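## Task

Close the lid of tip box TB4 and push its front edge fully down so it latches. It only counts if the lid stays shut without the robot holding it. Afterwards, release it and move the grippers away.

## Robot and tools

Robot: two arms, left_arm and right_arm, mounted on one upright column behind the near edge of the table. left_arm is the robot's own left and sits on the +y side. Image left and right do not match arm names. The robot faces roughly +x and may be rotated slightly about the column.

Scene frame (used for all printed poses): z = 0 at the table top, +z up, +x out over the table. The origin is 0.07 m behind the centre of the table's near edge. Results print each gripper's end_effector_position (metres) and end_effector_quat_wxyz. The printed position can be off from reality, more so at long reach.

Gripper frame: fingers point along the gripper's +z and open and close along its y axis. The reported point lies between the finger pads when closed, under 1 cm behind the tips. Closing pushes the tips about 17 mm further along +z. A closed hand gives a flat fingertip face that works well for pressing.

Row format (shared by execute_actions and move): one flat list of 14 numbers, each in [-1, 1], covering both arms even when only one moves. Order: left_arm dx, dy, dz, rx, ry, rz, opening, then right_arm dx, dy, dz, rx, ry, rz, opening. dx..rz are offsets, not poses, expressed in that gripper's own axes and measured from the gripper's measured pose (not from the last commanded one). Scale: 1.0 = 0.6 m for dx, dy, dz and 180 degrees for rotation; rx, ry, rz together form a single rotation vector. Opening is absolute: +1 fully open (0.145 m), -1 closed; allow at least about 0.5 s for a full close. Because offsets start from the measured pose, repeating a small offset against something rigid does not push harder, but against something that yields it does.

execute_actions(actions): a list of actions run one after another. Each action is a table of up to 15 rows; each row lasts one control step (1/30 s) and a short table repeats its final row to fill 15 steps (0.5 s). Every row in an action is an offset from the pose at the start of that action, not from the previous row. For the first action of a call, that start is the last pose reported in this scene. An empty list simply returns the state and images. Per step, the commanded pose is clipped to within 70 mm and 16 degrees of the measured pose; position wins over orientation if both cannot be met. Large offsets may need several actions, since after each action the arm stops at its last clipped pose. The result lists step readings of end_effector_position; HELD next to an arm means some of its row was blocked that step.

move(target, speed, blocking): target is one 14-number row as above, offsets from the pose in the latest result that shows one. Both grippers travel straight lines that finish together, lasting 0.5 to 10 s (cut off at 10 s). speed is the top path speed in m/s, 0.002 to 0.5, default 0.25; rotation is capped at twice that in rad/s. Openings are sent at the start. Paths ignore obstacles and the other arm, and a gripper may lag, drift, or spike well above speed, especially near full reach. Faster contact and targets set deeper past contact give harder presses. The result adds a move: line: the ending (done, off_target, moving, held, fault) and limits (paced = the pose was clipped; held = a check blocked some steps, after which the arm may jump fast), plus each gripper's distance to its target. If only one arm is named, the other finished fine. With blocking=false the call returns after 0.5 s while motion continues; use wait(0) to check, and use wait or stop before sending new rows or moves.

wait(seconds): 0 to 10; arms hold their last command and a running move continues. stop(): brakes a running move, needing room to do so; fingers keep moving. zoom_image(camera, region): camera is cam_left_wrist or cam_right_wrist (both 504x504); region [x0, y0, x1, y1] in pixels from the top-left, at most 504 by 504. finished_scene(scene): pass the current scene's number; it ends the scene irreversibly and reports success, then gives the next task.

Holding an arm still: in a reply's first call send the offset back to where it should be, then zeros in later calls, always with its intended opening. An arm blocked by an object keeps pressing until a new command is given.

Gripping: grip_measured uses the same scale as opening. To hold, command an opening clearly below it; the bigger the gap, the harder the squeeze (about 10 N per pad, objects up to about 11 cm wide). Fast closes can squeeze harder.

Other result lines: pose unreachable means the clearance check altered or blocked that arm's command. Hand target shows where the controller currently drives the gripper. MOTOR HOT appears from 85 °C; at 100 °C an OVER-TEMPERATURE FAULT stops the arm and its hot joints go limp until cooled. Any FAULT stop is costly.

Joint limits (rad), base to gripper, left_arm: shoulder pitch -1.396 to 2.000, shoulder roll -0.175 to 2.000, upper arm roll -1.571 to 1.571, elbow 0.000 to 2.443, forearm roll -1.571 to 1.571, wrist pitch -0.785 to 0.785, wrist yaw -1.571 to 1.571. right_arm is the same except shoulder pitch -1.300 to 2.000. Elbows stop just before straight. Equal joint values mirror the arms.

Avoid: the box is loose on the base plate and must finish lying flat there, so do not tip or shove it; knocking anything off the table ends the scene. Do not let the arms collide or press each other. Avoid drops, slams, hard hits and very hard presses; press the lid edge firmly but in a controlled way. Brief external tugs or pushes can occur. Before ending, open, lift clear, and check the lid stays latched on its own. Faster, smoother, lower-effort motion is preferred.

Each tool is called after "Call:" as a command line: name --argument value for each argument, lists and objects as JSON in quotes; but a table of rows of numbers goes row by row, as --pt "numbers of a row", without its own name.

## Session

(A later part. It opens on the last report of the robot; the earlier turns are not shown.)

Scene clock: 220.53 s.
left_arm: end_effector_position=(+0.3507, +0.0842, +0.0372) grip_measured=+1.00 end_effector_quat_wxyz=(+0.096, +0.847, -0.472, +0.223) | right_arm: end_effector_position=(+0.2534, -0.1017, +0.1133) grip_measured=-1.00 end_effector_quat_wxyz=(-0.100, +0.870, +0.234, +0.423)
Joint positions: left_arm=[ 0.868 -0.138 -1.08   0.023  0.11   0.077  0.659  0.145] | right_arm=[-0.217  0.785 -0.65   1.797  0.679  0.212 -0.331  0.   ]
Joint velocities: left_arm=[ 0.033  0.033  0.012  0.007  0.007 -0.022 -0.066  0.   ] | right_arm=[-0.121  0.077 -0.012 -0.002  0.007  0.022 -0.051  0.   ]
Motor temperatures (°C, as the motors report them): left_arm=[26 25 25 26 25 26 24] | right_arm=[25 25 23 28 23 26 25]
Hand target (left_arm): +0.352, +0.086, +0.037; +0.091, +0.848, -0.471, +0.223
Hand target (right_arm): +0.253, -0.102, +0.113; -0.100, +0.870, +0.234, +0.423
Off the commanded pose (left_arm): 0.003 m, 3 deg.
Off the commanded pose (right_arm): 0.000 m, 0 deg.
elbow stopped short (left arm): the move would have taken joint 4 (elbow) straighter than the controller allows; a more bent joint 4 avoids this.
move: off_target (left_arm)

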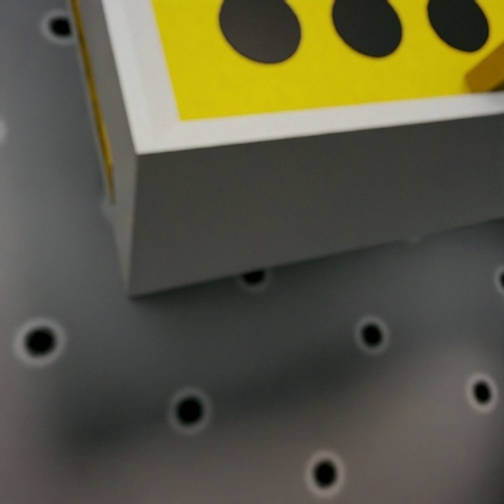

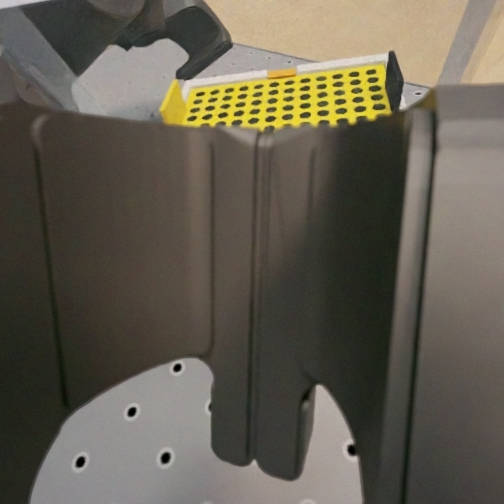

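Call:
execute_actions --actions '[[[0,0,0,0,0,0,0.6,0,0,0,0,0,0,-1]],[[0,0,0,0,0,0,0.3,0,0,0,0,0,0,-1]],[[0,0,0,0,0,0,0.0,0,0,0,0,0,0,-1]]]'

Scene clock: 225.00 s.
left_arm: end_effector_position=(+0.3507, +0.0842, +0.0372) grip_measured=+0.00 end_effector_quat_wxyz=(+0.096, +0.847, -0.472, +0.223) | right_arm: end_effector_position=(+0.2534, -0.1017, +0.1133) grip_measured=-1.00 end_effector_quat_wxyz=(-0.100, +0.870, +0.234, +0.423)
Joint positions: left_arm=[ 0.868 -0.138 -1.08   0.023  0.11   0.077  0.659  0.076] | right_arm=[-0.217  0.785 -0.65   1.797  0.679  0.212 -0.331  0.   ]
Joint velocities: left_arm=[-0.055  0.011 -0.022  0.002  0.022 -0.022  0.022  0.   ] | right_arm=[ 0.033 -0.033 -0.012 -0.002 -0.095  0.037  0.051 -0.   ]
Motor temperatures (°C, as the motors report them): left_arm=[27 25 25 26 25 26 24] | right_arm=[25 25 23 28 23 26 25]
Hand target (left_arm): +0.351, +0.084, +0.037; +0.096, +0.847, -0.472, +0.223
Hand target (right_arm): +0.253, -0.102, +0.113; -0.100, +0.870, +0.234, +0.423
Off the commanded pose (left_arm): 0.000 m, 0 deg.
Off the commanded pose (right_arm): 0.000 m, 0 deg.
Step readings (end_effector_position; steps 1 to 15: 1st action; 16 to 30: 2nd action; 31 to 45: 3rd action):
0: left_arm (+0.3507, +0.0842, +0.0372) | right_arm (+0.2534, -0.1017, +0.1133)
1: left_arm (+0.3507, +0.0842, +0.0372) | right_arm (+0.2534, -0.1017, +0.1133)
2: left_arm (+0.3507, +0.0842, +0.0372) | right_arm (+0.2534, -0.1017, +0.1133)
4: left_arm (+0.3507, +0.0842, +0.0372) | right_arm (+0.2534, -0.1017, +0.1133)
8: left_arm (+0.3507, +0.0842, +0.0372) | right_arm (+0.2534, -0.1017, +0.1133)
15: left_arm (+0.3507, +0.0842, +0.0372) | right_arm (+0.2534, -0.1017, +0.1133)
16: left_arm (+0.3507, +0.0842, +0.0372) | right_arm (+0.2534, -0.1017, +0.1133)
17: left_arm (+0.3507, +0.0842, +0.0372) | right_arm (+0.2534, -0.1017, +0.1133)
19: left_arm (+0.3507, +0.0842, +0.0372) | right_arm (+0.2534, -0.1017, +0.1133)
23: left_arm (+0.3507, +0.0842, +0.0372) | right_arm (+0.2534, -0.1017, +0.1133)
30: left_arm (+0.3507, +0.0842, +0.0372) | right_arm (+0.2534, -0.1017, +0.1133)
31: left_arm (+0.3507, +0.0842, +0.0372) | right_arm (+0.2534, -0.1017, +0.1133)
32: left_arm (+0.3507, +0.0842, +0.0372) | right_arm (+0.2534, -0.1017, +0.1133)
34: left_arm (+0.3507, +0.0842, +0.0372) | right_arm (+0.2534, -0.1017, +0.1133)
38: left_arm (+0.3507, +0.0842, +0.0372) | right_arm (+0.2534, -0.1017, +0.1133)
45: end_effector_position above

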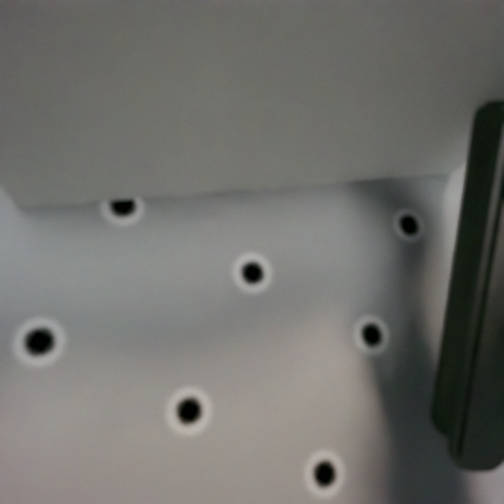

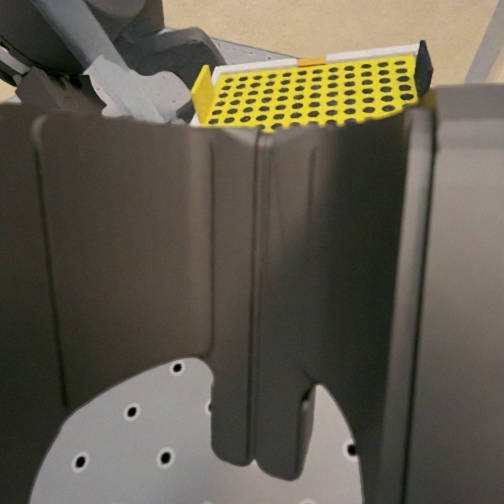

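Call:
move --target '[-0.128,-0.022,-0.203,0,0,0,1,0,0.15,0,0,0,0,-1]' --speed 0.12

Call:
move --target '[0,0,0,0,0,0,1,0.07,0,0.19,0,0,0,1]' --speed 0.08

Scene clock: 233.77 s.
left_arm: end_effector_position=(+0.2946, +0.1955, +0.1082) grip_measured=+1.00 end_effector_quat_wxyz=(+0.096, +0.848, -0.471, +0.225) | right_arm: end_effector_position=(+0.2966, -0.1823, +0.1154) grip_measured=-1.00 end_effector_quat_wxyz=(-0.096, +0.871, +0.234, +0.422)
Joint positions: left_arm=[ 0.686  0.679 -1.063  1.174  0.24   0.445  0.765  0.145] | right_arm=[-0.161  0.988 -0.556  1.594  0.84   0.086 -0.054  0.   ]
Joint velocities: left_arm=[-0.011 -0.099 -0.002  0.002 -0.007  0.051 -0.022 -0.   ] | right_arm=[ 0.033  0.055 -0.012  0.012 -0.022  0.037 -0.007 -0.   ]
Motor temperatures (°C, as the motors report them): left_arm=[27 25 25 26 25 26 24] | right_arm=[25 25 23 28 23 26 25]
Hand target (left_arm): +0.293, +0.195, +0.107; +0.099, +0.848, -0.472, +0.222
Hand target (right_arm): +0.297, -0.182, +0.116; -0.098, +0.870, +0.234, +0.422
Off the commanded pose (left_arm): 0.003 m, 0 deg.
Off the commanded pose (right_arm): 0.002 m, 0 deg.
move: done

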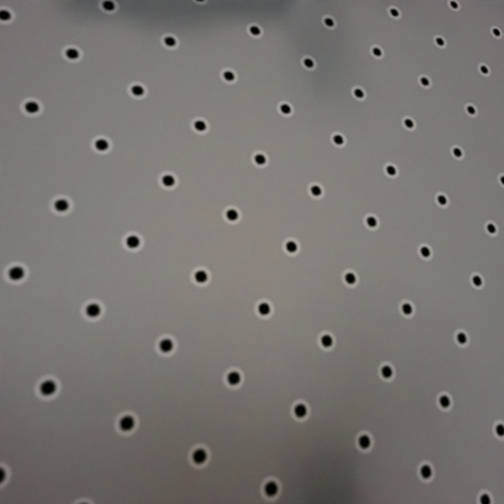

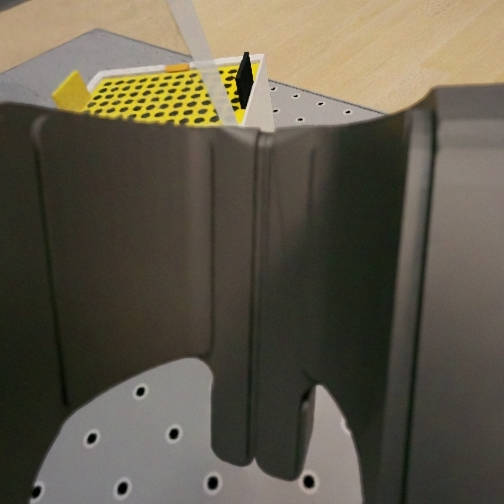

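Scene clock: 235.53 s.
left_arm: end_effector_position=(+0.2946, +0.1955, +0.1082) grip_measured=+1.00 end_effector_quat_wxyz=(+0.096, +0.848, -0.471, +0.225) | right_arm: end_effector_position=(+0.4002, -0.1314, +0.0784) grip_measured=+1.00 end_effector_quat_wxyz=(-0.092, +0.871, +0.229, +0.424)
Joint positions: left_arm=[ 0.686  0.679 -1.063  1.174  0.24   0.445  0.765  0.145] | right_arm=[ 0.404  0.571 -0.77   0.959  0.704  0.147  0.097  0.145]
Joint velocities: left_arm=[-0.033  0.033  0.017 -0.002  0.095  0.081 -0.007 -0.   ] | right_arm=[-0.011 -0.011  0.002  0.012 -0.037 -0.037 -0.007  0.   ]
Motor temperatures (°C, as the motors report them): left_arm=[27 25 25 26 25 26 24] | right_arm=[25 25 23 28 23 26 25]
Hand target (left_arm): +0.295, +0.195, +0.108; +0.096, +0.848, -0.471, +0.225
Hand target (right_arm): +0.399, -0.131, +0.077; -0.093, +0.871, +0.232, +0.422
Off the commanded pose (left_arm): 0.000 m, 0 deg.
Off the commanded pose (right_arm): 0.005 m, 1 deg.
move: off_target (right_arm)

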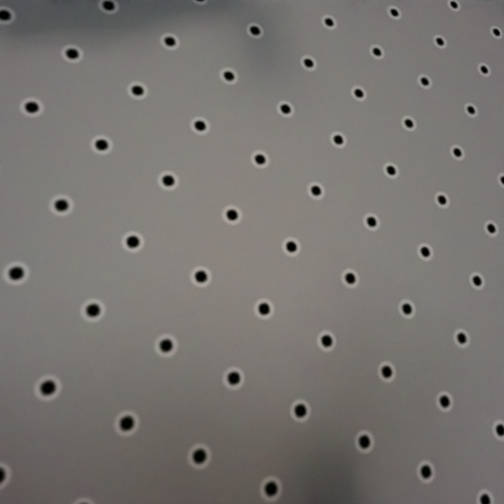

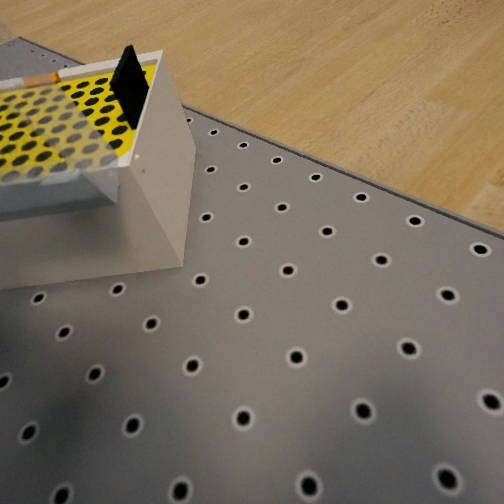

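Call:
move --target '[0,0,0,0,0,0,1,-0.02,0.02,-0.025,0,0,0,-1]' --speed 0.08

Call:
move --target '[0,0,0,0,0,0,1,0.025,0,0.095,0,0,0,-1]' --speed 0.08

Scene clock: 241.70 s.
left_arm: end_effector_position=(+0.2946, +0.1955, +0.1082) grip_measured=+1.00 end_effector_quat_wxyz=(+0.096, +0.848, -0.471, +0.225) | right_arm: end_effector_position=(+0.3894, -0.1527, +0.0786) grip_measured=-1.00 end_effector_quat_wxyz=(-0.088, +0.872, +0.229, +0.424)
Joint positions: left_arm=[ 0.686  0.679 -1.063  1.174  0.24   0.445  0.765  0.145] | right_arm=[ 0.353  0.647 -0.767  1.012  0.735  0.122  0.105  0.   ]
Joint velocities: left_arm=[-0.055  0.011 -0.017  0.002  0.081 -0.066 -0.037  0.   ] | right_arm=[ 0.077 -0.033  0.007 -0.007  0.081 -0.007 -0.081 -0.   ]
Motor temperatures (°C, as the motors report them): left_arm=[27 25 25 26 25 26 24] | right_arm=[25 25 23 28 23 26 25]
Hand target (left_arm): +0.295, +0.195, +0.108; +0.096, +0.848, -0.471, +0.225
Hand target (right_arm): +0.389, -0.151, +0.079; -0.092, +0.871, +0.229, +0.424
Off the commanded pose (left_arm): 0.000 m, 0 deg.
Off the commanded pose (right_arm): 0.002 m, 0 deg.
move: done

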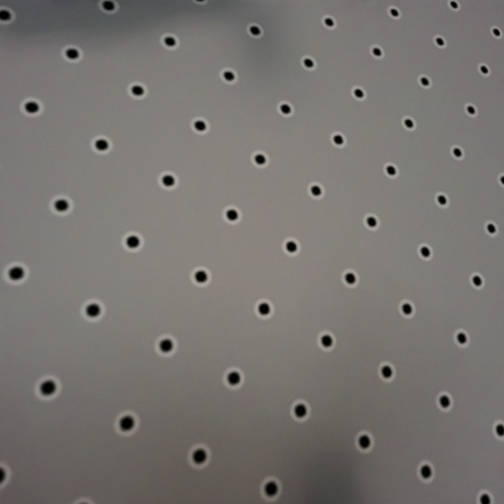

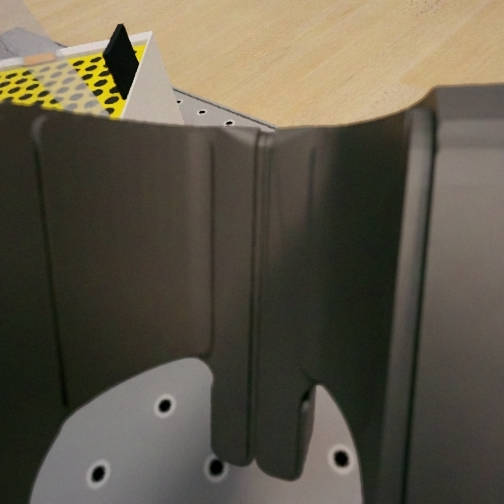

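Scene clock: 242.77 s.
left_arm: end_effector_position=(+0.2946, +0.1955, +0.1082) grip_measured=+1.00 end_effector_quat_wxyz=(+0.096, +0.848, -0.471, +0.225) | right_arm: end_effector_position=(+0.4388, -0.1296, +0.0564) grip_measured=-1.00 end_effector_quat_wxyz=(-0.086, +0.872, +0.225, +0.425)
Joint positions: left_arm=[ 0.686  0.679 -1.063  1.174  0.24   0.445  0.765  0.145] | right_arm=[ 0.652  0.339 -0.836  0.371  0.661 -0.043  0.272  0.   ]
Joint velocities: left_arm=[-0.011  0.077 -0.007 -0.002 -0.037  0.022 -0.022 -0.   ] | right_arm=[-0.011 -0.033 -0.002  0.002 -0.051  0.022 -0.022  0.   ]
Motor temperatures (°C, as the motors report them): left_arm=[27 25 25 26 25 26 24] | right_arm=[25 25 23 28 23 26 25]
Hand target (left_arm): +0.295, +0.195, +0.108; +0.096, +0.848, -0.471, +0.225
Hand target (right_arm): +0.437, -0.130, +0.055; -0.087, +0.872, +0.228, +0.424
Off the commanded pose (left_arm): 0.000 m, 0 deg.
Off the commanded pose (right_arm): 0.003 m, 0 deg.
move: done

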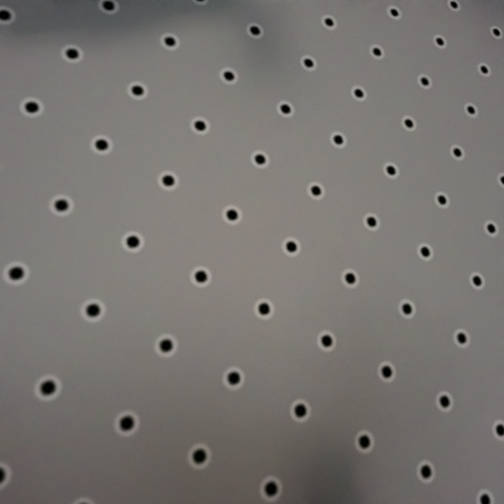

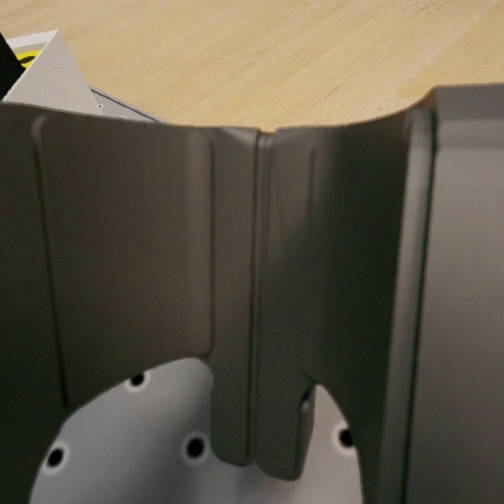

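Call:
move --target '[-0.03,-0.05,-0.1,0,0.2,0,1,0,-0.27,0,0,0,0,-1]' --speed 0.05

Scene clock: 252.60 s.
left_arm: end_effector_position=(+0.2945, +0.2503, +0.1537) grip_measured=+1.00 end_effector_quat_wxyz=(+0.231, +0.741, -0.414, +0.476) | right_arm: end_effector_position=(+0.3668, +0.0164, +0.0518) grip_measured=-1.00 end_effector_quat_wxyz=(-0.090, +0.870, +0.225, +0.429)
Joint positions: left_arm=[ 0.654  0.809 -1.042  0.808  0.77  -0.385  1.007  0.145] | right_arm=[ 0.409  0.131 -0.842  0.827  0.561  0.148 -0.223  0.   ]
Joint velocities: left_arm=[-0.033  0.099 -0.002  0.007 -0.051  0.007 -0.037 -0.   ] | right_arm=[ 0.011 -0.011 -0.007  0.012  0.037 -0.022  0.022 -0.   ]
Motor temperatures (°C, as the motors report them): left_arm=[26 25 25 26 25 26 24] | right_arm=[25 25 23 28 23 26 25]
Hand target (left_arm): +0.295, +0.249, +0.155; +0.233, +0.738, -0.416, +0.477
Hand target (right_arm): +0.365, +0.016, +0.050; -0.087, +0.871, +0.226, +0.427
Off the commanded pose (left_arm): 0.003 m, 1 deg.
Off the commanded pose (right_arm): 0.005 m, 1 deg.
move: off_target (right_arm)

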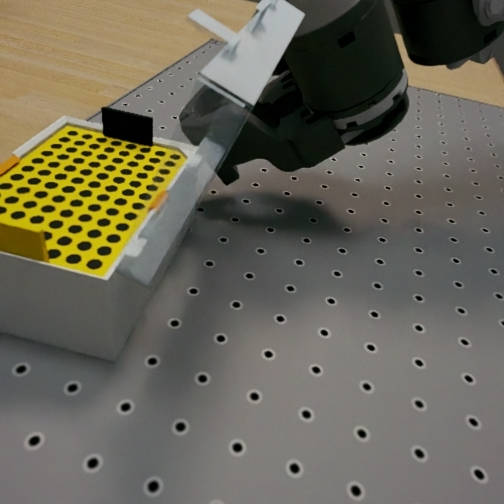

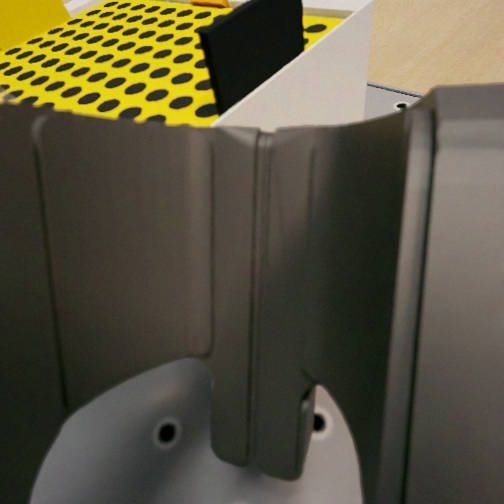

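Call:
move --target '[0,0,-0.1,0,0,0,1,0.06,0.1,-0.12,0.17,0,-0.14,-1]' --speed 0.12

Scene clock: 273.40 s.
left_arm: end_effector_position=(+0.2663, +0.2962, +0.1812) grip_measured=+1.00 end_effector_quat_wxyz=(+0.227, +0.742, -0.412, +0.477) | right_arm: end_effector_position=(+0.3639, -0.0531, +0.1271) grip_measured=-1.00 end_effector_quat_wxyz=(-0.218, +0.750, +0.507, +0.364)
Joint positions: left_arm=[ 0.642  0.988 -1.042  0.86   0.885 -0.421  1.118  0.145] | right_arm=[ 0.611  0.668 -1.013  1.125  0.543  0.159  0.558  0.   ]
Joint velocities: left_arm=[-0.033 -0.033 -0.012  0.012  0.007 -0.022 -0.022 -0.   ] | right_arm=[-0.077  0.055  0.012 -0.002 -0.007  0.022 -0.007  0.   ]
Motor temperatures (°C, as the motors report them): left_arm=[26 25 25 26 25 26 24] | right_arm=[26 25 23 28 23 26 25]
Hand target (left_arm): +0.264, +0.295, +0.180; +0.230, +0.741, -0.414, +0.476
Hand target (right_arm): +0.362, -0.053, +0.126; -0.220, +0.749, +0.510, +0.362
Off the commanded pose (left_arm): 0.003 m, 1 deg.
Off the commanded pose (right_arm): 0.003 m, 1 deg.
move: done

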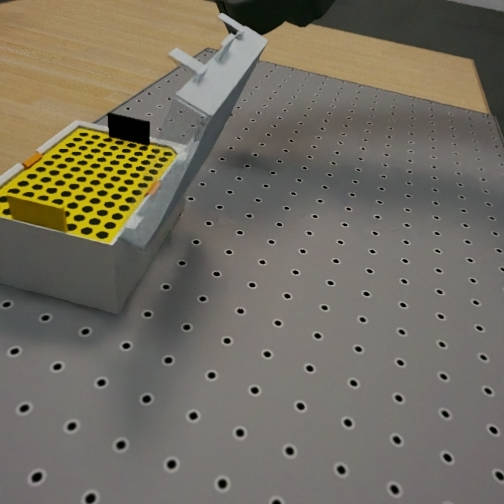

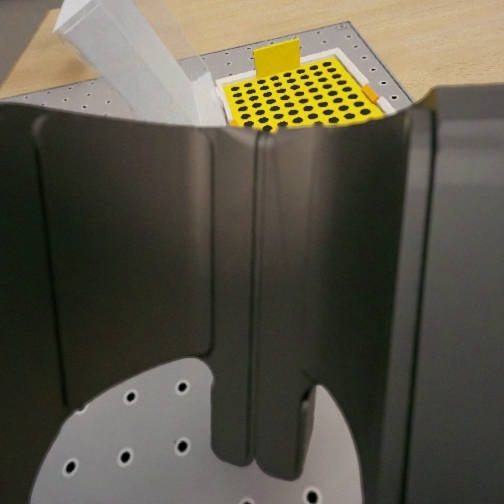

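Call:
move --target '[0,0,0,0,0,0,1,0,0.05,0,0,0,0,-1]' --speed 0.06

Call:
move --target '[0,0,0,0,0,0,1,0.075,0,0.09,0,0,0,-1]' --speed 0.06

Scene clock: 281.40 s.
left_arm: end_effector_position=(+0.2663, +0.2962, +0.1812) grip_measured=+1.00 end_effector_quat_wxyz=(+0.227, +0.742, -0.412, +0.477) | right_arm: end_effector_position=(+0.3932, -0.0663, +0.1299) grip_measured=-1.00 end_effector_quat_wxyz=(-0.216, +0.751, +0.504, +0.367)
Joint positions: left_arm=[ 0.642  0.988 -1.042  0.86   0.885 -0.421  1.118  0.145] | right_arm=[ 0.705  0.612 -1.016  0.922  0.535  0.093  0.663  0.   ]
Joint velocities: left_arm=[ 0.011 -0.077 -0.007 -0.002  0.022  0.022  0.022  0.   ] | right_arm=[-0.077 -0.033 -0.017 -0.002  0.022 -0.007  0.037  0.   ]
Motor temperatures (°C, as the motors report them): left_arm=[26 26 25 26 25 26 24] | right_arm=[26 25 23 28 23 26 25]
Hand target (left_arm): +0.266, +0.296, +0.181; +0.227, +0.742, -0.412, +0.477
Hand target (right_arm): +0.391, -0.066, +0.128; -0.218, +0.750, +0.507, +0.364
Off the commanded pose (left_arm): 0.000 m, 0 deg.
Off the commanded pose (right_arm): 0.003 m, 1 deg.
move: done

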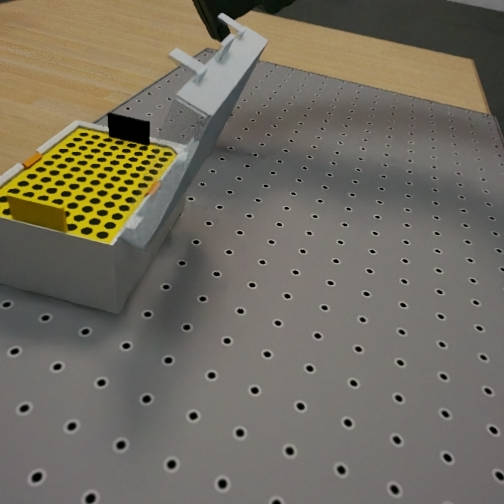

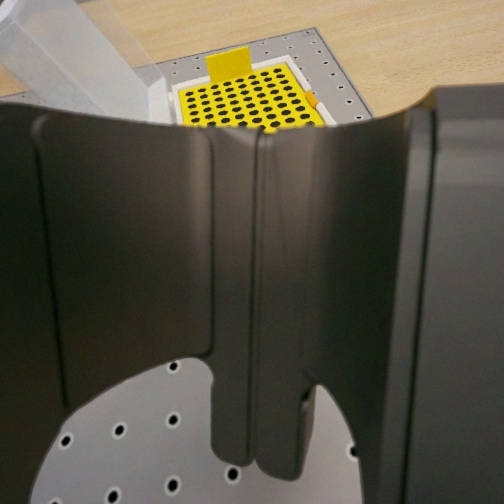

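Scene clock: 282.80 s.
left_arm: end_effector_position=(+0.2663, +0.2962, +0.1812) grip_measured=+1.00 end_effector_quat_wxyz=(+0.227, +0.742, -0.412, +0.477) | right_arm: end_effector_position=(+0.4229, -0.0016, +0.1319) grip_measured=-1.00 end_effector_quat_wxyz=(-0.216, +0.752, +0.502, +0.369)
Joint positions: left_arm=[ 0.642  0.988 -1.042  0.86   0.885 -0.421  1.118  0.145] | right_arm=[ 0.842  0.324 -1.017  0.631  0.464  0.11   0.659  0.   ]
Joint velocities: left_arm=[-0.011 -0.077 -0.007 -0.002  0.007 -0.037  0.051  0.   ] | right_arm=[-0.011 -0.099 -0.012  0.002 -0.037  0.007 -0.022  0.   ]
Motor temperatures (°C, as the motors report them): left_arm=[26 26 25 26 25 26 24] | right_arm=[26 25 23 28 23 26 25]
Hand target (left_arm): +0.266, +0.296, +0.181; +0.227, +0.742, -0.412, +0.477
Hand target (right_arm): +0.423, -0.002, +0.131; -0.215, +0.751, +0.504, +0.368
Off the commanded pose (left_arm): 0.000 m, 0 deg.
Off the commanded pose (right_arm): 0.003 m, 0 deg.
move: done

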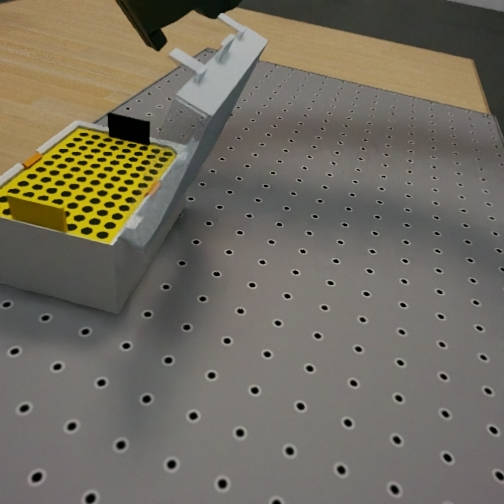

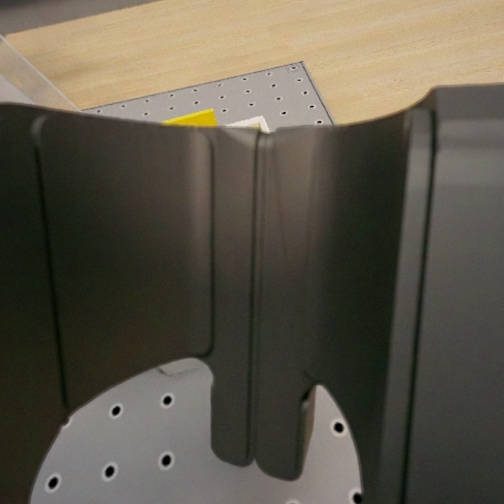

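Call:
move --target '[0,0,0,0,0,0,1,0.01,-0.02,0.08,0,0,0,-1]' --speed 0.04

Scene clock: 287.50 s.
left_arm: end_effector_position=(+0.2663, +0.2962, +0.1812) grip_measured=+1.00 end_effector_quat_wxyz=(+0.227, +0.742, -0.412, +0.477) | right_arm: end_effector_position=(+0.4302, +0.0409, +0.1093) grip_measured=-1.00 end_effector_quat_wxyz=(-0.206, +0.755, +0.497, +0.375)
Joint positions: left_arm=[ 0.642  0.988 -1.042  0.86   0.885 -0.421  1.118  0.145] | right_arm=[ 0.966 -0.035 -1.02   0.028  0.423 -0.129  0.665  0.   ]
Joint velocities: left_arm=[ 0.011  0.011  0.007  0.002 -0.066  0.051 -0.007  0.   ] | right_arm=[ 0.077 -0.033  0.007 -0.007  0.007  0.022 -0.022 -0.   ]
Motor temperatures (°C, as the motors report them): left_arm=[26 26 25 26 25 26 24] | right_arm=[26 25 23 28 23 26 25]
Hand target (left_arm): +0.266, +0.296, +0.181; +0.227, +0.742, -0.412, +0.477
Hand target (right_arm): +0.430, +0.040, +0.107; -0.203, +0.756, +0.497, +0.375
Off the commanded pose (left_arm): 0.000 m, 0 deg.
Off the commanded pose (right_arm): 0.004 m, 2 deg.
elbow stopped short (right arm): the move would have taken joint 4 (elbow) straighter than the controller allows; a more bent joint 4 avoids this.
move: off_target (right_arm)

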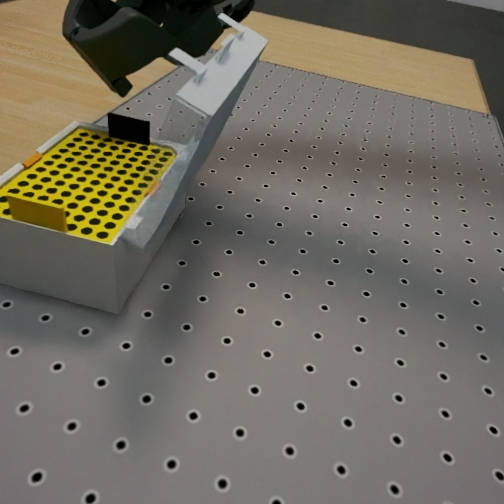

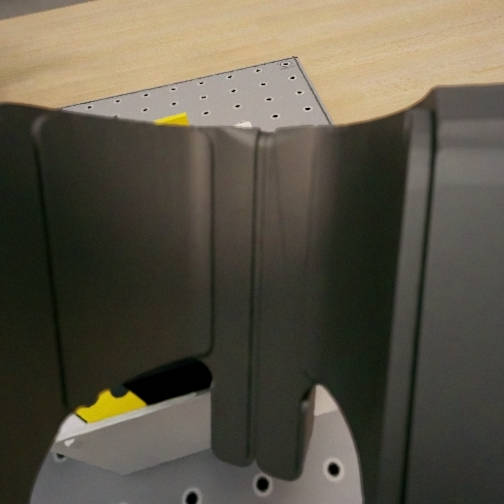

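Call:
move --target '[0,0,0,0,0,0,1,0,-0.17,0.01,0,0,0,-1]' --speed 0.04

Scene clock: 293.60 s.
left_arm: end_effector_position=(+0.2663, +0.2962, +0.1812) grip_measured=+1.00 end_effector_quat_wxyz=(+0.227, +0.742, -0.412, +0.477) | right_arm: end_effector_position=(+0.3407, +0.0912, +0.0998) grip_measured=-1.00 end_effector_quat_wxyz=(-0.209, +0.752, +0.498, +0.377)
Joint positions: left_arm=[ 0.642  0.988 -1.042  0.86   0.885 -0.421  1.118  0.145] | right_arm=[ 0.59   0.181 -1.02   0.941  0.379  0.281  0.282  0.   ]
Joint velocities: left_arm=[-0.055 -0.011 -0.007 -0.002 -0.066  0.007 -0.081 -0.   ] | right_arm=[-0.033  0.033  0.007 -0.002  0.007 -0.022 -0.022 -0.   ]
Motor temperatures (°C, as the motors report them): left_arm=[26 26 25 26 25 26 24] | right_arm=[27 25 23 28 23 26 25]
Hand target (left_arm): +0.266, +0.296, +0.181; +0.227, +0.742, -0.412, +0.477
Hand target (right_arm): +0.340, +0.091, +0.098; -0.207, +0.754, +0.499, +0.375
Off the commanded pose (left_arm): 0.000 m, 0 deg.
Off the commanded pose (right_arm): 0.003 m, 1 deg.
move: done

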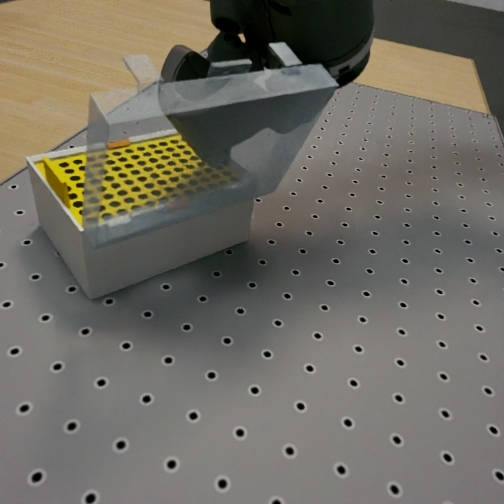

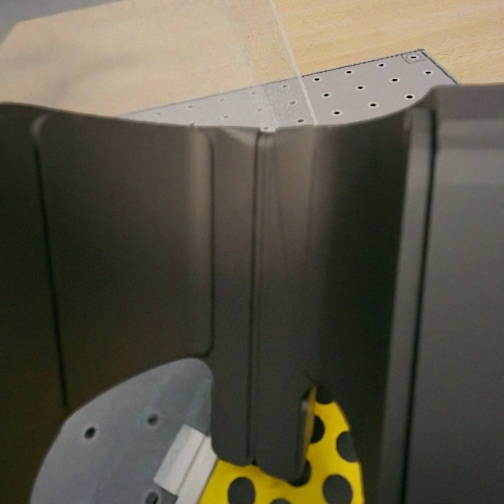

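Call:
move --target '[0,0,0,0,0,0,1,0.01,0.035,0.01,0,0,0,-1]' --speed 0.04

Call:
move --target '[0,0,0,0,0,0,1,-0.165,0,-0.19,0,0,0,-1]' --speed 0.05

Scene clock: 301.87 s.
left_arm: end_effector_position=(+0.2663, +0.2962, +0.1812) grip_measured=+1.00 end_effector_quat_wxyz=(+0.227, +0.742, -0.412, +0.477) | right_arm: end_effector_position=(+0.3643, +0.0894, +0.1026) grip_measured=-1.00 end_effector_quat_wxyz=(-0.206, +0.753, +0.497, +0.378)
Joint positions: left_arm=[ 0.642  0.988 -1.042  0.86   0.885 -0.421  1.118  0.145] | right_arm=[ 0.67   0.139 -1.02   0.795  0.388  0.231  0.34   0.   ]
Joint velocities: left_arm=[ 0.011  0.033 -0.002  0.002  0.037  0.007 -0.022  0.   ] | right_arm=[-0.011  0.033  0.012  0.022  0.037  0.037  0.007  0.   ]
Motor temperatures (°C, as the motors report them): left_arm=[26 26 25 26 26 26 24] | right_arm=[26 25 23 28 23 26 25]
Hand target (left_arm): +0.266, +0.296, +0.181; +0.227, +0.742, -0.412, +0.477
Hand target (right_arm): +0.364, +0.090, +0.102; -0.209, +0.753, +0.498, +0.377
Off the commanded pose (left_arm): 0.000 m, 0 deg.
Off the commanded pose (right_arm): 0.001 m, 0 deg.
move: done

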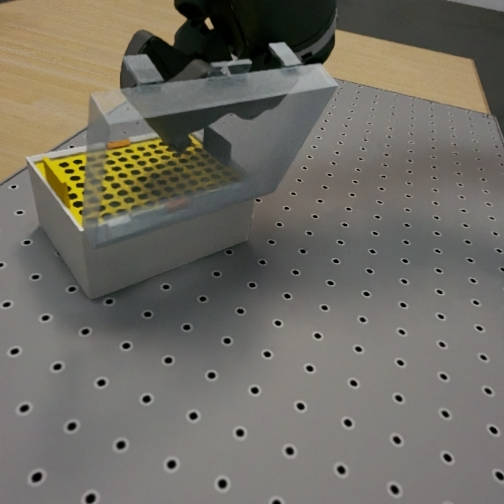

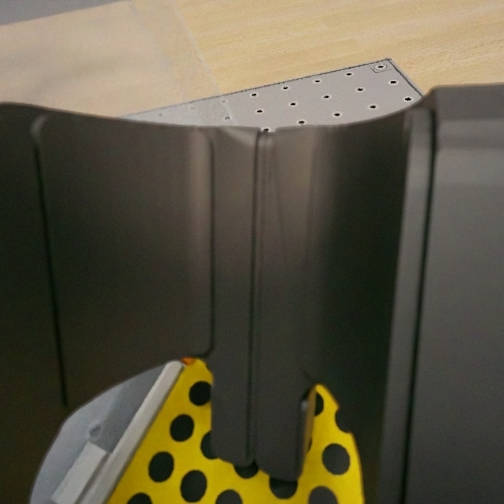

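Scene clock: 305.13 s.
left_arm: end_effector_position=(+0.2663, +0.2962, +0.1812) grip_measured=+1.00 end_effector_quat_wxyz=(+0.227, +0.742, -0.412, +0.477) | right_arm: end_effector_position=(+0.3010, -0.0442, +0.1013) grip_measured=-1.00 end_effector_quat_wxyz=(-0.212, +0.748, +0.498, +0.384)
Joint positions: left_arm=[ 0.642  0.988 -1.042  0.86   0.885 -0.421  1.118  0.145] | right_arm=[ 0.362  0.733 -1.009  1.363  0.512  0.108  0.315  0.   ]
Joint velocities: left_arm=[ 0.011 -0.011  0.002 -0.007  0.081  0.037 -0.037 -0.   ] | right_arm=[ 0.055 -0.143  0.007 -0.002 -0.037 -0.037 -0.051 -0.   ]
Motor temperatures (°C, as the motors report them): left_arm=[26 26 25 26 26 26 24] | right_arm=[26 25 23 28 23 26 25]
Hand target (left_arm): +0.266, +0.296, +0.181; +0.227, +0.742, -0.412, +0.477
Hand target (right_arm): +0.298, -0.047, +0.097; -0.208, +0.753, +0.498, +0.377
Off the commanded pose (left_arm): 0.000 m, 0 deg.
Off the commanded pose (right_arm): 0.005 m, 1 deg.
move: off_target (right_arm)

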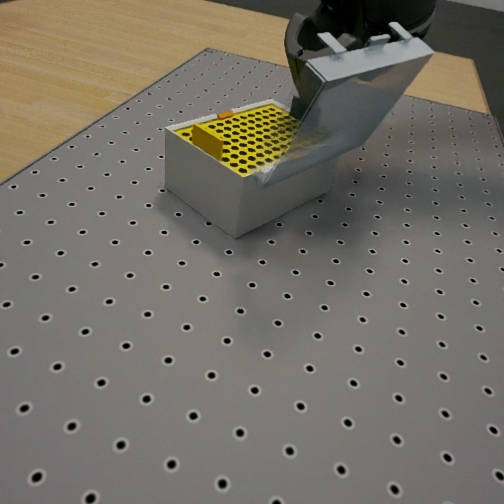

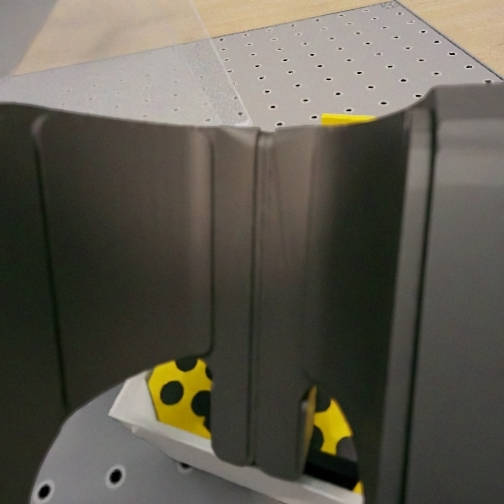

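Call:
move --target '[0,0,0,0,0,0,1,-0.07,0.03,-0.075,0,0,0,-1]' --speed 0.05

Scene clock: 309.87 s.
left_arm: end_effector_position=(+0.2663, +0.2962, +0.1812) grip_measured=+1.00 end_effector_quat_wxyz=(+0.227, +0.742, -0.412, +0.477) | right_arm: end_effector_position=(+0.2959, -0.1056, +0.1026) grip_measured=-1.00 end_effector_quat_wxyz=(-0.211, +0.744, +0.496, +0.395)
Joint positions: left_arm=[ 0.642  0.988 -1.042  0.86   0.885 -0.421  1.118  0.145] | right_arm=[ 0.309  0.913 -1.009  1.339  0.584 -0.092  0.385  0.   ]
Joint velocities: left_arm=[-0.033 -0.033 -0.027 -0.017  0.007 -0.007 -0.007 -0.   ] | right_arm=[-0.033 -0.033  0.007 -0.017 -0.007 -0.051  0.007  0.   ]
Motor temperatures (°C, as the motors report them): left_arm=[26 26 25 26 26 26 24] | right_arm=[26 25 23 28 23 26 25]
Hand target (left_arm): +0.266, +0.296, +0.181; +0.227, +0.742, -0.412, +0.477
Hand target (right_arm): +0.291, -0.108, +0.097; -0.212, +0.748, +0.498, +0.384
Off the commanded pose (left_arm): 0.000 m, 0 deg.
Off the commanded pose (right_arm): 0.007 m, 1 deg.
move: off_target (right_arm)

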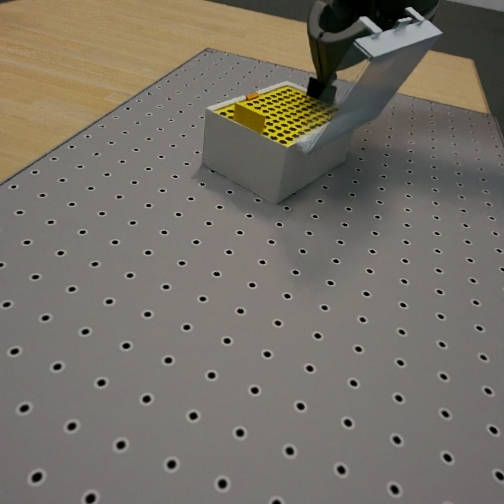

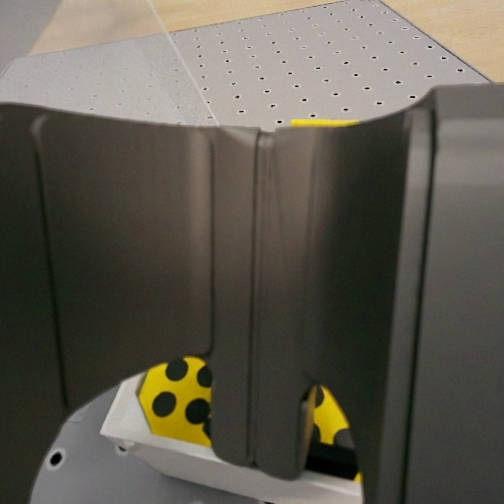

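Call:
execute_actions --actions '[[[0,0,0,0,0,0,1,0.045,0,-0.025,0,0,0,-1]]]'

Call:
move --target '[0,0,0,0,0,0,1,-0.1,0,-0.12,0.043,-0.05,-0.036,-1]' --speed 0.1

Call:
move --target '[0,0,0,0,0,0,1,-0.06,0,0.05,0,0,0,1]' --speed 0.1

Scene clock: 318.87 s.
left_arm: end_effector_position=(+0.2663, +0.2962, +0.1812) grip_measured=+1.00 end_effector_quat_wxyz=(+0.227, +0.742, -0.412, +0.477) | right_arm: end_effector_position=(+0.2956, -0.1007, +0.1335) grip_measured=-1.00 end_effector_quat_wxyz=(-0.212, +0.743, +0.496, +0.396)
Joint positions: left_arm=[ 0.642  0.988 -1.042  0.86   0.885 -0.421  1.118  0.145] | right_arm=[ 0.319  1.    -0.986  1.505  0.63   0.006  0.362  0.   ]
Joint velocities: left_arm=[-0.033 -0.165 -0.002  0.017  0.007  0.022 -0.037  0.   ] | right_arm=[-0.055 -0.011 -0.007  0.002 -0.022  0.051 -0.022 -0.   ]
Motor temperatures (°C, as the motors report them): left_arm=[26 26 25 26 26 26 24] | right_arm=[26 25 23 28 23 26 25]
Hand target (left_arm): +0.266, +0.296, +0.181; +0.227, +0.742, -0.412, +0.477
Hand target (right_arm): +0.296, -0.101, +0.133; -0.211, +0.744, +0.495, +0.395
Off the commanded pose (left_arm): 0.000 m, 0 deg.
Off the commanded pose (right_arm): 0.000 m, 0 deg.
Step readings (end_effector_position):
0: left_arm (+0.2663, +0.2962, +0.1812) | right_arm (+0.2959, -0.1056, +0.1026)
1: left_arm (+0.2663, +0.2962, +0.1812) | right_arm (+0.2907, -0.1050, +0.1130)
2: left_arm (+0.2663, +0.2962, +0.1812) | right_arm (+0.2885, -0.1021, +0.1307)
4: left_arm (+0.2663, +0.2962, +0.1812) | right_arm (+0.3048, -0.0988, +0.1447)
8: left_arm (+0.2663, +0.2962, +0.1812) | right_arm (+0.2937, -0.1010, +0.1319)
15: end_effector_position above

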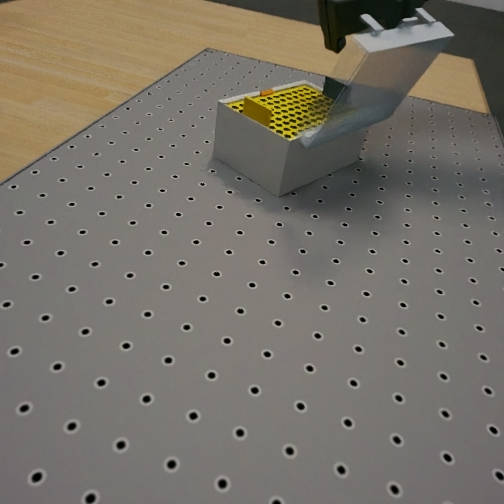

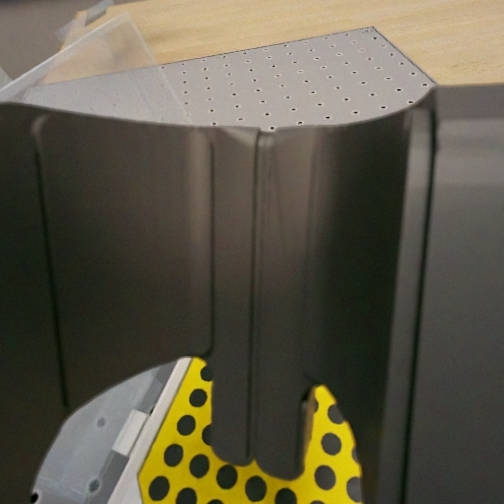

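Scene clock: 320.30 s.
left_arm: end_effector_position=(+0.2663, +0.2962, +0.1812) grip_measured=+1.00 end_effector_quat_wxyz=(+0.227, +0.742, -0.412, +0.477) | right_arm: end_effector_position=(+0.2582, -0.1869, +0.1303) grip_measured=-1.00 end_effector_quat_wxyz=(-0.196, +0.728, +0.577, +0.315)
Joint positions: left_arm=[ 0.642  0.988 -1.042  0.86   0.885 -0.421  1.118  0.145] | right_arm=[ 0.252  1.26  -1.002  1.481  0.588 -0.154  0.569  0.   ]
Joint velocities: left_arm=[-0.033  0.011  0.002 -0.002  0.037 -0.051  0.037  0.   ] | right_arm=[-0.055 -0.011  0.007 -0.007  0.037 -0.037 -0.022 -0.   ]
Motor temperatures (°C, as the motors report them): left_arm=[26 26 25 26 26 26 24] | right_arm=[26 25 23 28 23 26 25]
Hand target (left_arm): +0.266, +0.296, +0.181; +0.227, +0.742, -0.412, +0.477
Hand target (right_arm): +0.255, -0.186, +0.129; -0.200, +0.727, +0.578, +0.312
Off the commanded pose (left_arm): 0.000 m, 0 deg.
Off the commanded pose (right_arm): 0.002 m, 0 deg.
move: done

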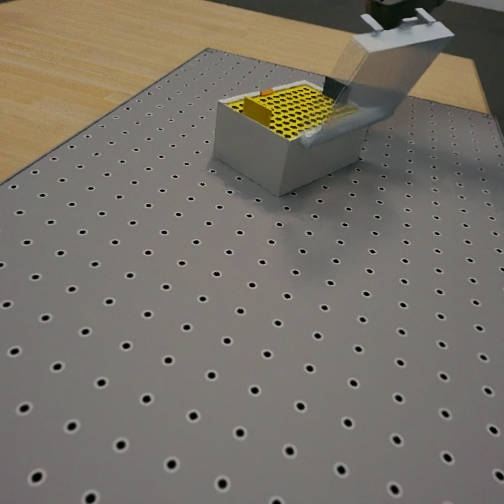

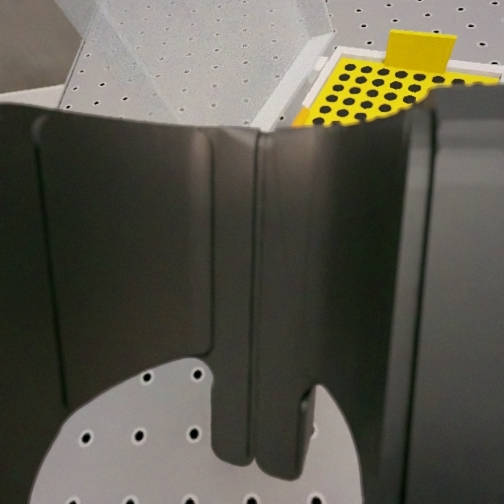

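Scene clock: 321.07 s.
left_arm: end_effector_position=(+0.2663, +0.2962, +0.1812) grip_measured=+1.00 end_effector_quat_wxyz=(+0.227, +0.742, -0.412, +0.477) | right_arm: end_effector_position=(+0.2615, -0.1939, +0.0843) grip_measured=+1.00 end_effector_quat_wxyz=(-0.193, +0.729, +0.575, +0.316)
Joint positions: left_arm=[ 0.642  0.988 -1.042  0.86   0.885 -0.421  1.118  0.145] | right_arm=[ 0.251  1.085 -1.021  1.22   0.506 -0.268  0.588  0.145]
Joint velocities: left_arm=[-0.033 -0.099 -0.007  0.002 -0.007 -0.022  0.007 -0.   ] | right_arm=[-0.055  0.033 -0.002  0.002  0.022  0.037 -0.051 -0.   ]
Motor temperatures (°C, as the motors report them): left_arm=[26 26 25 26 26 26 24] | right_arm=[26 25 23 28 23 26 25]
Hand target (left_arm): +0.266, +0.296, +0.181; +0.227, +0.742, -0.412, +0.477
Hand target (right_arm): +0.260, -0.193, +0.084; -0.196, +0.728, +0.577, +0.314
Off the commanded pose (left_arm): 0.000 m, 0 deg.
Off the commanded pose (right_arm): 0.002 m, 0 deg.
move: done

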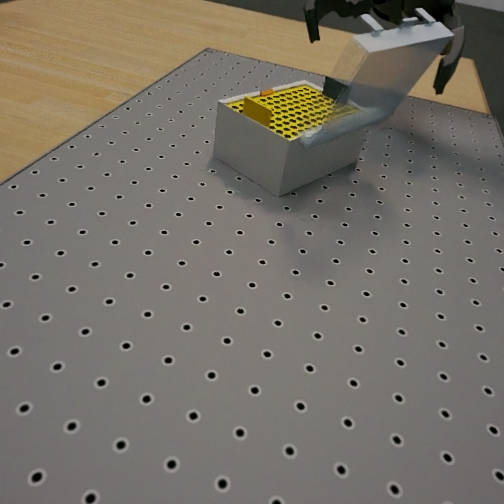

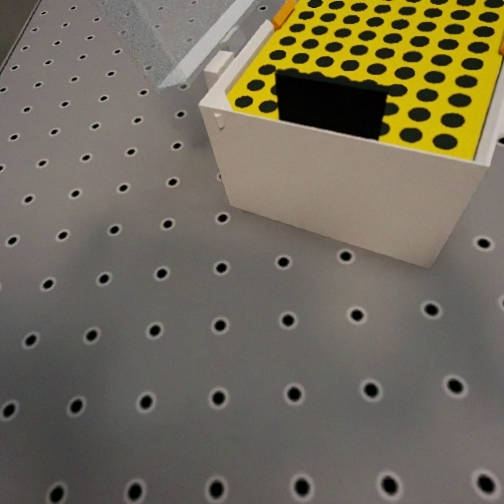

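Call:
move --target '[0,0,0,0,0,0,1,-0.03,0.03,0.02,0,0,0.065,1]' --speed 0.08

Scene clock: 335.87 s.
left_arm: end_effector_position=(+0.2663, +0.2962, +0.1812) grip_measured=+1.00 end_effector_quat_wxyz=(+0.227, +0.742, -0.412, +0.477) | right_arm: end_effector_position=(+0.2798, -0.2053, +0.0655) grip_measured=+1.00 end_effector_quat_wxyz=(-0.221, +0.784, +0.498, +0.297)
Joint positions: left_arm=[ 0.642  0.988 -1.042  0.86   0.885 -0.421  1.118  0.145] | right_arm=[ 0.322  0.964 -1.021  0.975  0.64  -0.227  0.725  0.145]
Joint velocities: left_arm=[-0.011 -0.033 -0.017  0.002  0.051  0.022 -0.007  0.   ] | right_arm=[-0.011  0.033 -0.002 -0.017  0.051 -0.007  0.037 -0.   ]
Motor temperatures (°C, as the motors report them): left_arm=[26 26 25 26 26 26 23] | right_arm=[26 25 23 28 23 26 25]
Hand target (left_arm): +0.266, +0.296, +0.181; +0.227, +0.742, -0.412, +0.477
Hand target (right_arm): +0.279, -0.204, +0.065; -0.224, +0.784, +0.498, +0.295
Off the commanded pose (left_arm): 0.000 m, 0 deg.
Off the commanded pose (right_arm): 0.002 m, 0 deg.
move: done

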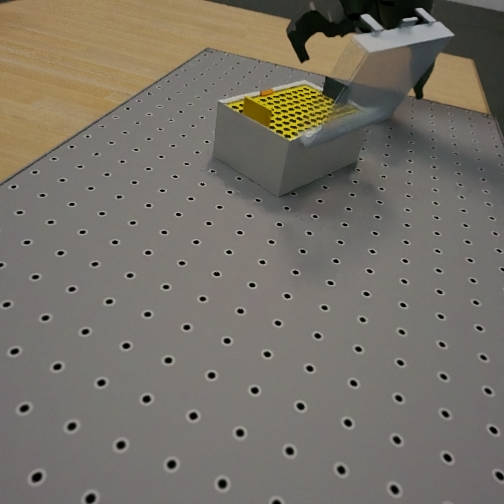

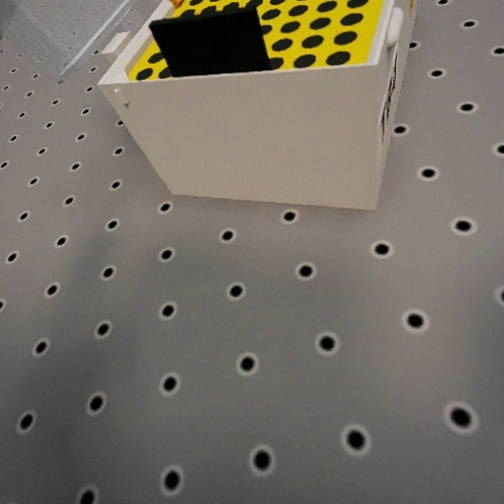

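Call:
move --target '[0,0,0,0,0,0,1,0.047,0,0.095,0,0,0,1]' --speed 0.05

Scene clock: 341.53 s.
left_arm: end_effector_position=(+0.2663, +0.2962, +0.1812) grip_measured=+1.00 end_effector_quat_wxyz=(+0.227, +0.742, -0.412, +0.477) | right_arm: end_effector_position=(+0.3037, -0.1493, +0.0446) grip_measured=+1.00 end_effector_quat_wxyz=(-0.224, +0.782, +0.499, +0.299)
Joint positions: left_arm=[ 0.642  0.988 -1.042  0.86   0.885 -0.421  1.118  0.145] | right_arm=[ 0.415  0.744 -1.021  0.853  0.544 -0.143  0.688  0.145]
Joint velocities: left_arm=[-0.011 -0.055 -0.002 -0.007  0.081 -0.037 -0.095  0.   ] | right_arm=[ 0.033 -0.055  0.002  0.012  0.007  0.11   0.007 -0.   ]
Motor temperatures (°C, as the motors report them): left_arm=[26 26 25 26 26 26 23] | right_arm=[26 25 23 27 23 26 25]
Hand target (left_arm): +0.266, +0.296, +0.181; +0.227, +0.742, -0.412, +0.477
Hand target (right_arm): +0.304, -0.150, +0.044; -0.221, +0.784, +0.498, +0.298
Off the commanded pose (left_arm): 0.000 m, 0 deg.
Off the commanded pose (right_arm): 0.002 m, 0 deg.
move: done

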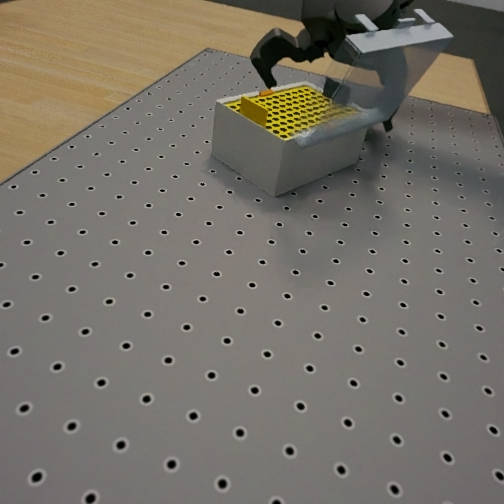

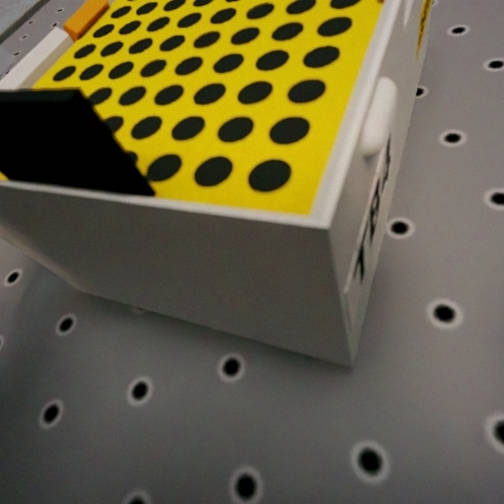

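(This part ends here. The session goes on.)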